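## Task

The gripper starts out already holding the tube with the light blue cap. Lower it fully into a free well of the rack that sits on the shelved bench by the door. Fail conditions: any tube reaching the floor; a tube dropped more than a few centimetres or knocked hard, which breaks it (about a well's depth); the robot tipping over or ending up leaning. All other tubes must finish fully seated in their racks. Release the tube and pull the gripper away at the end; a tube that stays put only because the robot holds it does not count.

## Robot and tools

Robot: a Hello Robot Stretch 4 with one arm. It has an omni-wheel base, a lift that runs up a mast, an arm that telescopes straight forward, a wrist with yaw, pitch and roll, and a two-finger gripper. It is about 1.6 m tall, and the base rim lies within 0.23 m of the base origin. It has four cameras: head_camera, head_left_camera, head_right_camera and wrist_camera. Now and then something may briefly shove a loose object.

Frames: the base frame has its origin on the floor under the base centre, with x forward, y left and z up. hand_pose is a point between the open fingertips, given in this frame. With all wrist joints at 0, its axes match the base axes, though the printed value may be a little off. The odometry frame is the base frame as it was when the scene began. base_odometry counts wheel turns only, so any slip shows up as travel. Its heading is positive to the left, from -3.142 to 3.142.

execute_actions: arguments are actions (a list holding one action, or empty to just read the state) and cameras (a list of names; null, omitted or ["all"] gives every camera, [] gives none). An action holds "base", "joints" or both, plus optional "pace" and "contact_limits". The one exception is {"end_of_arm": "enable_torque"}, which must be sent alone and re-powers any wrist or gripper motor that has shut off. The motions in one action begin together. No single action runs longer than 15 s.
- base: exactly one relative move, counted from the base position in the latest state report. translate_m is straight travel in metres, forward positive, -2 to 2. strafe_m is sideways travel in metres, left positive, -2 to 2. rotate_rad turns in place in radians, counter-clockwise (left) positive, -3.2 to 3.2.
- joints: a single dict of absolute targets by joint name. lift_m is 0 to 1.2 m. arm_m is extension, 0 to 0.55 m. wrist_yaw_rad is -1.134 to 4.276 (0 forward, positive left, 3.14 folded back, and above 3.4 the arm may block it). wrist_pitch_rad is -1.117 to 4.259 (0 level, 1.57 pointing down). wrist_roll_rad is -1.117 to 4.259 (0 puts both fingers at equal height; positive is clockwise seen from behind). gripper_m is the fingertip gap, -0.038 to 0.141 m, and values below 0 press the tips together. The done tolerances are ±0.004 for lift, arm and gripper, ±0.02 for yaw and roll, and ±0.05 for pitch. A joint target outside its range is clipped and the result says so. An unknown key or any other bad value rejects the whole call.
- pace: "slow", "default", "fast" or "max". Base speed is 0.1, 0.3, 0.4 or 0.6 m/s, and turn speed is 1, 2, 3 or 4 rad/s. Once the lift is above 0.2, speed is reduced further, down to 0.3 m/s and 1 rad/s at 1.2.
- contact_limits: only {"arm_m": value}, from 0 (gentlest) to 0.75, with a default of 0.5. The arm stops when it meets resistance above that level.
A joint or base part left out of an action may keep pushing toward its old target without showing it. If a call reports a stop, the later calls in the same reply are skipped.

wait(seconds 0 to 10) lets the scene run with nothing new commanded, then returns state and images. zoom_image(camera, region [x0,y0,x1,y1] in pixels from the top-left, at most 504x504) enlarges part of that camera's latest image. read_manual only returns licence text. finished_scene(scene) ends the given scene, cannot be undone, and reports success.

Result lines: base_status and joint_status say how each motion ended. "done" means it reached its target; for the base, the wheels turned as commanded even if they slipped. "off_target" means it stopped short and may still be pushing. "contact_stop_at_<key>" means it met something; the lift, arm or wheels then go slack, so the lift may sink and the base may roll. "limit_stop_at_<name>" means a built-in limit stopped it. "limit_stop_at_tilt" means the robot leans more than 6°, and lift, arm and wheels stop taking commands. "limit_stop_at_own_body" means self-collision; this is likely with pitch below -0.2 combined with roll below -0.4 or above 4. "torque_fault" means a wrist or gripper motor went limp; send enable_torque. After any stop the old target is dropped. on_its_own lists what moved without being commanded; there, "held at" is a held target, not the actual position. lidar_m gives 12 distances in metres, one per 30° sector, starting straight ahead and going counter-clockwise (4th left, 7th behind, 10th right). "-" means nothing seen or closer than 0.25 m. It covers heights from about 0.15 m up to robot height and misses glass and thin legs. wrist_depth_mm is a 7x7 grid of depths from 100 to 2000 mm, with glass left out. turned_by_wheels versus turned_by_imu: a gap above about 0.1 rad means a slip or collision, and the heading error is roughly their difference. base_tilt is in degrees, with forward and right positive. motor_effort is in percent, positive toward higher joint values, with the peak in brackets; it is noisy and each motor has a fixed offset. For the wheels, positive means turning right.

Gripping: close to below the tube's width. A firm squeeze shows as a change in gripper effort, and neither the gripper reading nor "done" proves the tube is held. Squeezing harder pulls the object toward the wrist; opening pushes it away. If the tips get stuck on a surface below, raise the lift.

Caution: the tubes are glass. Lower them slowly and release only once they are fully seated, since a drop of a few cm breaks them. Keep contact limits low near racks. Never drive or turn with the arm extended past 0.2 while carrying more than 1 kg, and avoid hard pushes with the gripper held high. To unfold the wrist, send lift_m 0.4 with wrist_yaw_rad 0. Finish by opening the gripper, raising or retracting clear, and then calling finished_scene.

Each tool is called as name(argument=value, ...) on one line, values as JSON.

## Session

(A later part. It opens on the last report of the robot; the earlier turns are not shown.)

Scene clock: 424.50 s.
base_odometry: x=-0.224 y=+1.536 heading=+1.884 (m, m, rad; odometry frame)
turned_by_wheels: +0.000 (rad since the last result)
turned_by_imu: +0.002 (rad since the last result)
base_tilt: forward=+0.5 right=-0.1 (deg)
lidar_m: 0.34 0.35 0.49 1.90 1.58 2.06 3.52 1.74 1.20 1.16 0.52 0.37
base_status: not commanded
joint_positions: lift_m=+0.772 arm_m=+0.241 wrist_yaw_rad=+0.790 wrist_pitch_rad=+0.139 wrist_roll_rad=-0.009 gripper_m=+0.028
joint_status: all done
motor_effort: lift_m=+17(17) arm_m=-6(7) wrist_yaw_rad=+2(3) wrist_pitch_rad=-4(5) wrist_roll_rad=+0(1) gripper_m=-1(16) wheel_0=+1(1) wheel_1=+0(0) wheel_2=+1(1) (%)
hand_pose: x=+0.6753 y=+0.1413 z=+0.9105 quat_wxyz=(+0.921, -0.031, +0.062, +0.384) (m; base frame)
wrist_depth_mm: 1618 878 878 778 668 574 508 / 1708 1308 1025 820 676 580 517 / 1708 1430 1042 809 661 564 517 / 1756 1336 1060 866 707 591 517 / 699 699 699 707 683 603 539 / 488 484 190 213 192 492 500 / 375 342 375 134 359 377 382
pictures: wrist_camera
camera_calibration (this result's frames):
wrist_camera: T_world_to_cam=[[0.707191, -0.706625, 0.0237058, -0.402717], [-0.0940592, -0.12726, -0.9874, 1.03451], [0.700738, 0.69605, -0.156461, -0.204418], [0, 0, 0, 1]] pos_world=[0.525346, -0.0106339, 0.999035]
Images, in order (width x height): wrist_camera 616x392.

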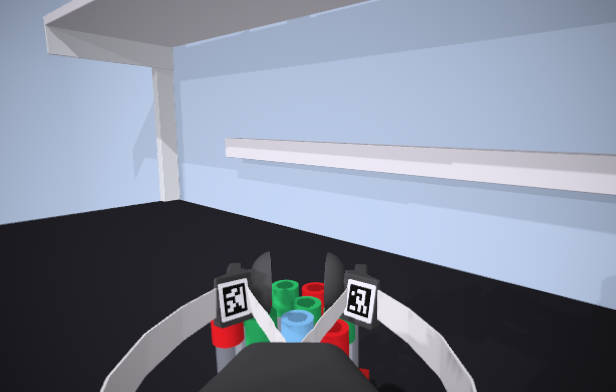

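execute_actions(actions=[{"joints":{"lift_m":0.83}}], cameras=[])

execute_actions(actions=[{"joints":{"arm_m":0.0}}], cameras=["head_camera","wrist_camera"])

zoom_image(camera="head_camera", region=[130, 315, 200, 385])

Scene clock: 431.13 s.
base_odometry: x=-0.224 y=+1.536 heading=+1.884 (m, m, rad; odometry frame)
turned_by_wheels: +0.000 (rad since the last result)
turned_by_imu: +0.001 (rad since the last result)
base_tilt: forward=+0.6 right=-0.1 (deg)
lidar_m: 0.34 0.37 0.48 1.91 1.58 2.07 3.54 1.72 1.24 1.16 0.54 0.36
base_status: not commanded
joint_positions: lift_m=+0.830 arm_m=+0.241 wrist_yaw_rad=+0.790 wrist_pitch_rad=+0.139 wrist_roll_rad=-0.009 gripper_m=+0.028
joint_status: all done
motor_effort: lift_m=+22(24) arm_m=-7(6) wrist_yaw_rad=+3(2) wrist_pitch_rad=-6(4) wrist_roll_rad=+0(0) gripper_m=+1(1) wheel_0=+1(1) wheel_1=+1(1) wheel_2=+1(1) (%)
hand_pose: x=+0.6753 y=+0.1413 z=+0.9681 quat_wxyz=(+0.921, -0.031, +0.062, +0.384) (m; base frame)
wrist_depth_mm: 1618 723 627 621 621 554 504 / 1661 1078 1008 820 683 580 517 / 1756 1430 1042 842 691 591 521 / 1756 1499 1078 820 668 569 508 / 878 878 866 820 723 615 535 / 609 609 190 544 192 597 554 / 469 430 492 134 452 477 477
pictures: none
No camera images: the call's "cameras" was empty. Leave "cameras" out to get every camera's image.

Scene clock: 432.97 s.
base_odometry: x=-0.224 y=+1.536 heading=+1.884 (m, m, rad; odometry frame)
turned_by_wheels: +0.000 (rad since the last result)
turned_by_imu: +0.001 (rad since the last result)
base_tilt: forward=+0.5 right=-0.1 (deg)
lidar_m: 0.33 0.35 0.49 1.90 1.57 2.07 3.53 1.76 1.22 1.15 0.54 0.40
base_status: not commanded
joint_positions: lift_m=+0.830 arm_m=+0.003 wrist_yaw_rad=+0.790 wrist_pitch_rad=+0.139 wrist_roll_rad=-0.009 gripper_m=+0.028
joint_status: all done
joint sent to its limit — the command would take arm_m past its lower limit, so that joint was sent only as far as its limit.
motor_effort: lift_m=+22(22) arm_m=-7(9) wrist_yaw_rad=+1(2) wrist_pitch_rad=-7(6) wrist_roll_rad=+0(0) gripper_m=-2(3) wheel_0=+1(1) wheel_1=+1(0) wheel_2=+1(1) (%)
hand_pose: x=+0.4372 y=+0.1415 z=+0.9680 quat_wxyz=(+0.921, -0.031, +0.062, +0.384) (m; base frame)
wrist_depth_mm: 1708 1863 1308 798 691 609 609 / 1661 1863 1229 1098 946 820 707 / 1756 1863 1499 1160 976 831 732 / 1756 1921 1430 1182 976 809 715 / 878 878 891 891 891 820 750 / 615 615 190 549 193 591 627 / 473 430 492 134 445 424 480
pictures: head_camera, wrist_camera
camera_calibration (this result's frames):
wrist_camera: T_world_to_cam=[[0.707616, -0.706199, 0.0237075, -0.235858], [-0.0943077, -0.127642, -0.987326, 1.06892], [0.700275, 0.696413, -0.156922, -0.0281045], [0, 0, 0, 1]] pos_world=[0.287385, -0.0105508, 1.05655]
Images, in order (width x height): head_camera 420x560, wrist_camera 616x392.

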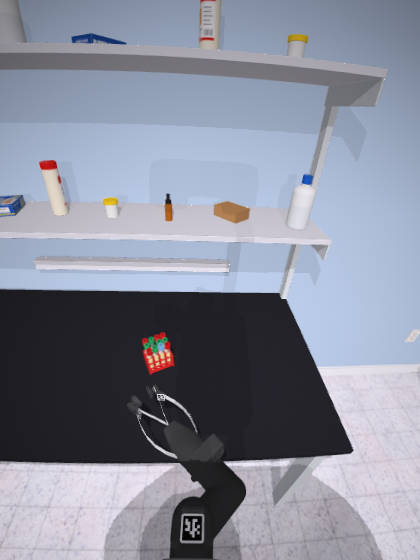

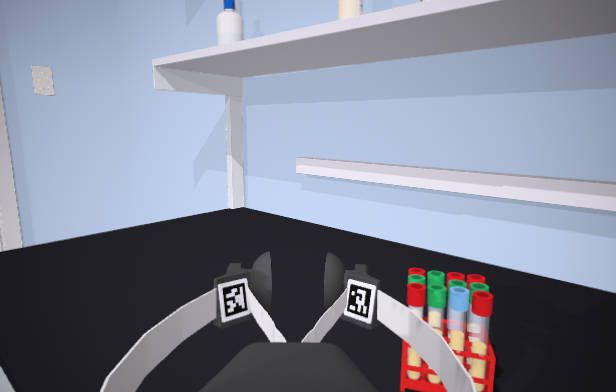

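Region (130, 315, 200, 385) of head_camera's 420x560 image, scaled by 7.200, with more detail than that image has.

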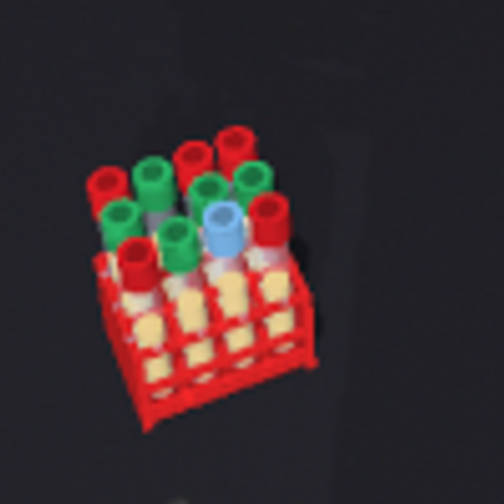

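zoom_image(camera="wrist_camera", region=[390, 255, 520, 392])

Region (390, 255, 520, 392) of wrist_camera's 616x392 image, scaled by 3.679; it fills the left 478 columns of this view, and the rest is white.

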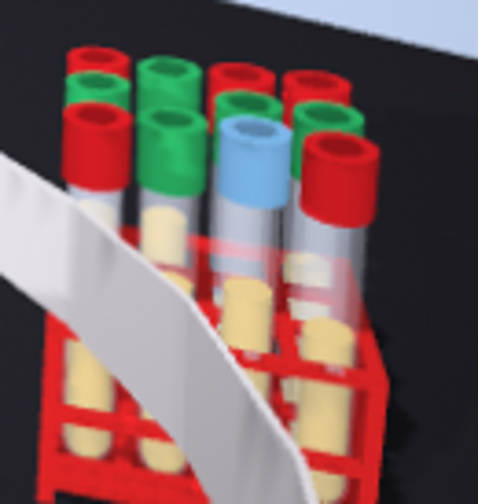

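finished_scene(scene=1)

The scene is finished: the task was done.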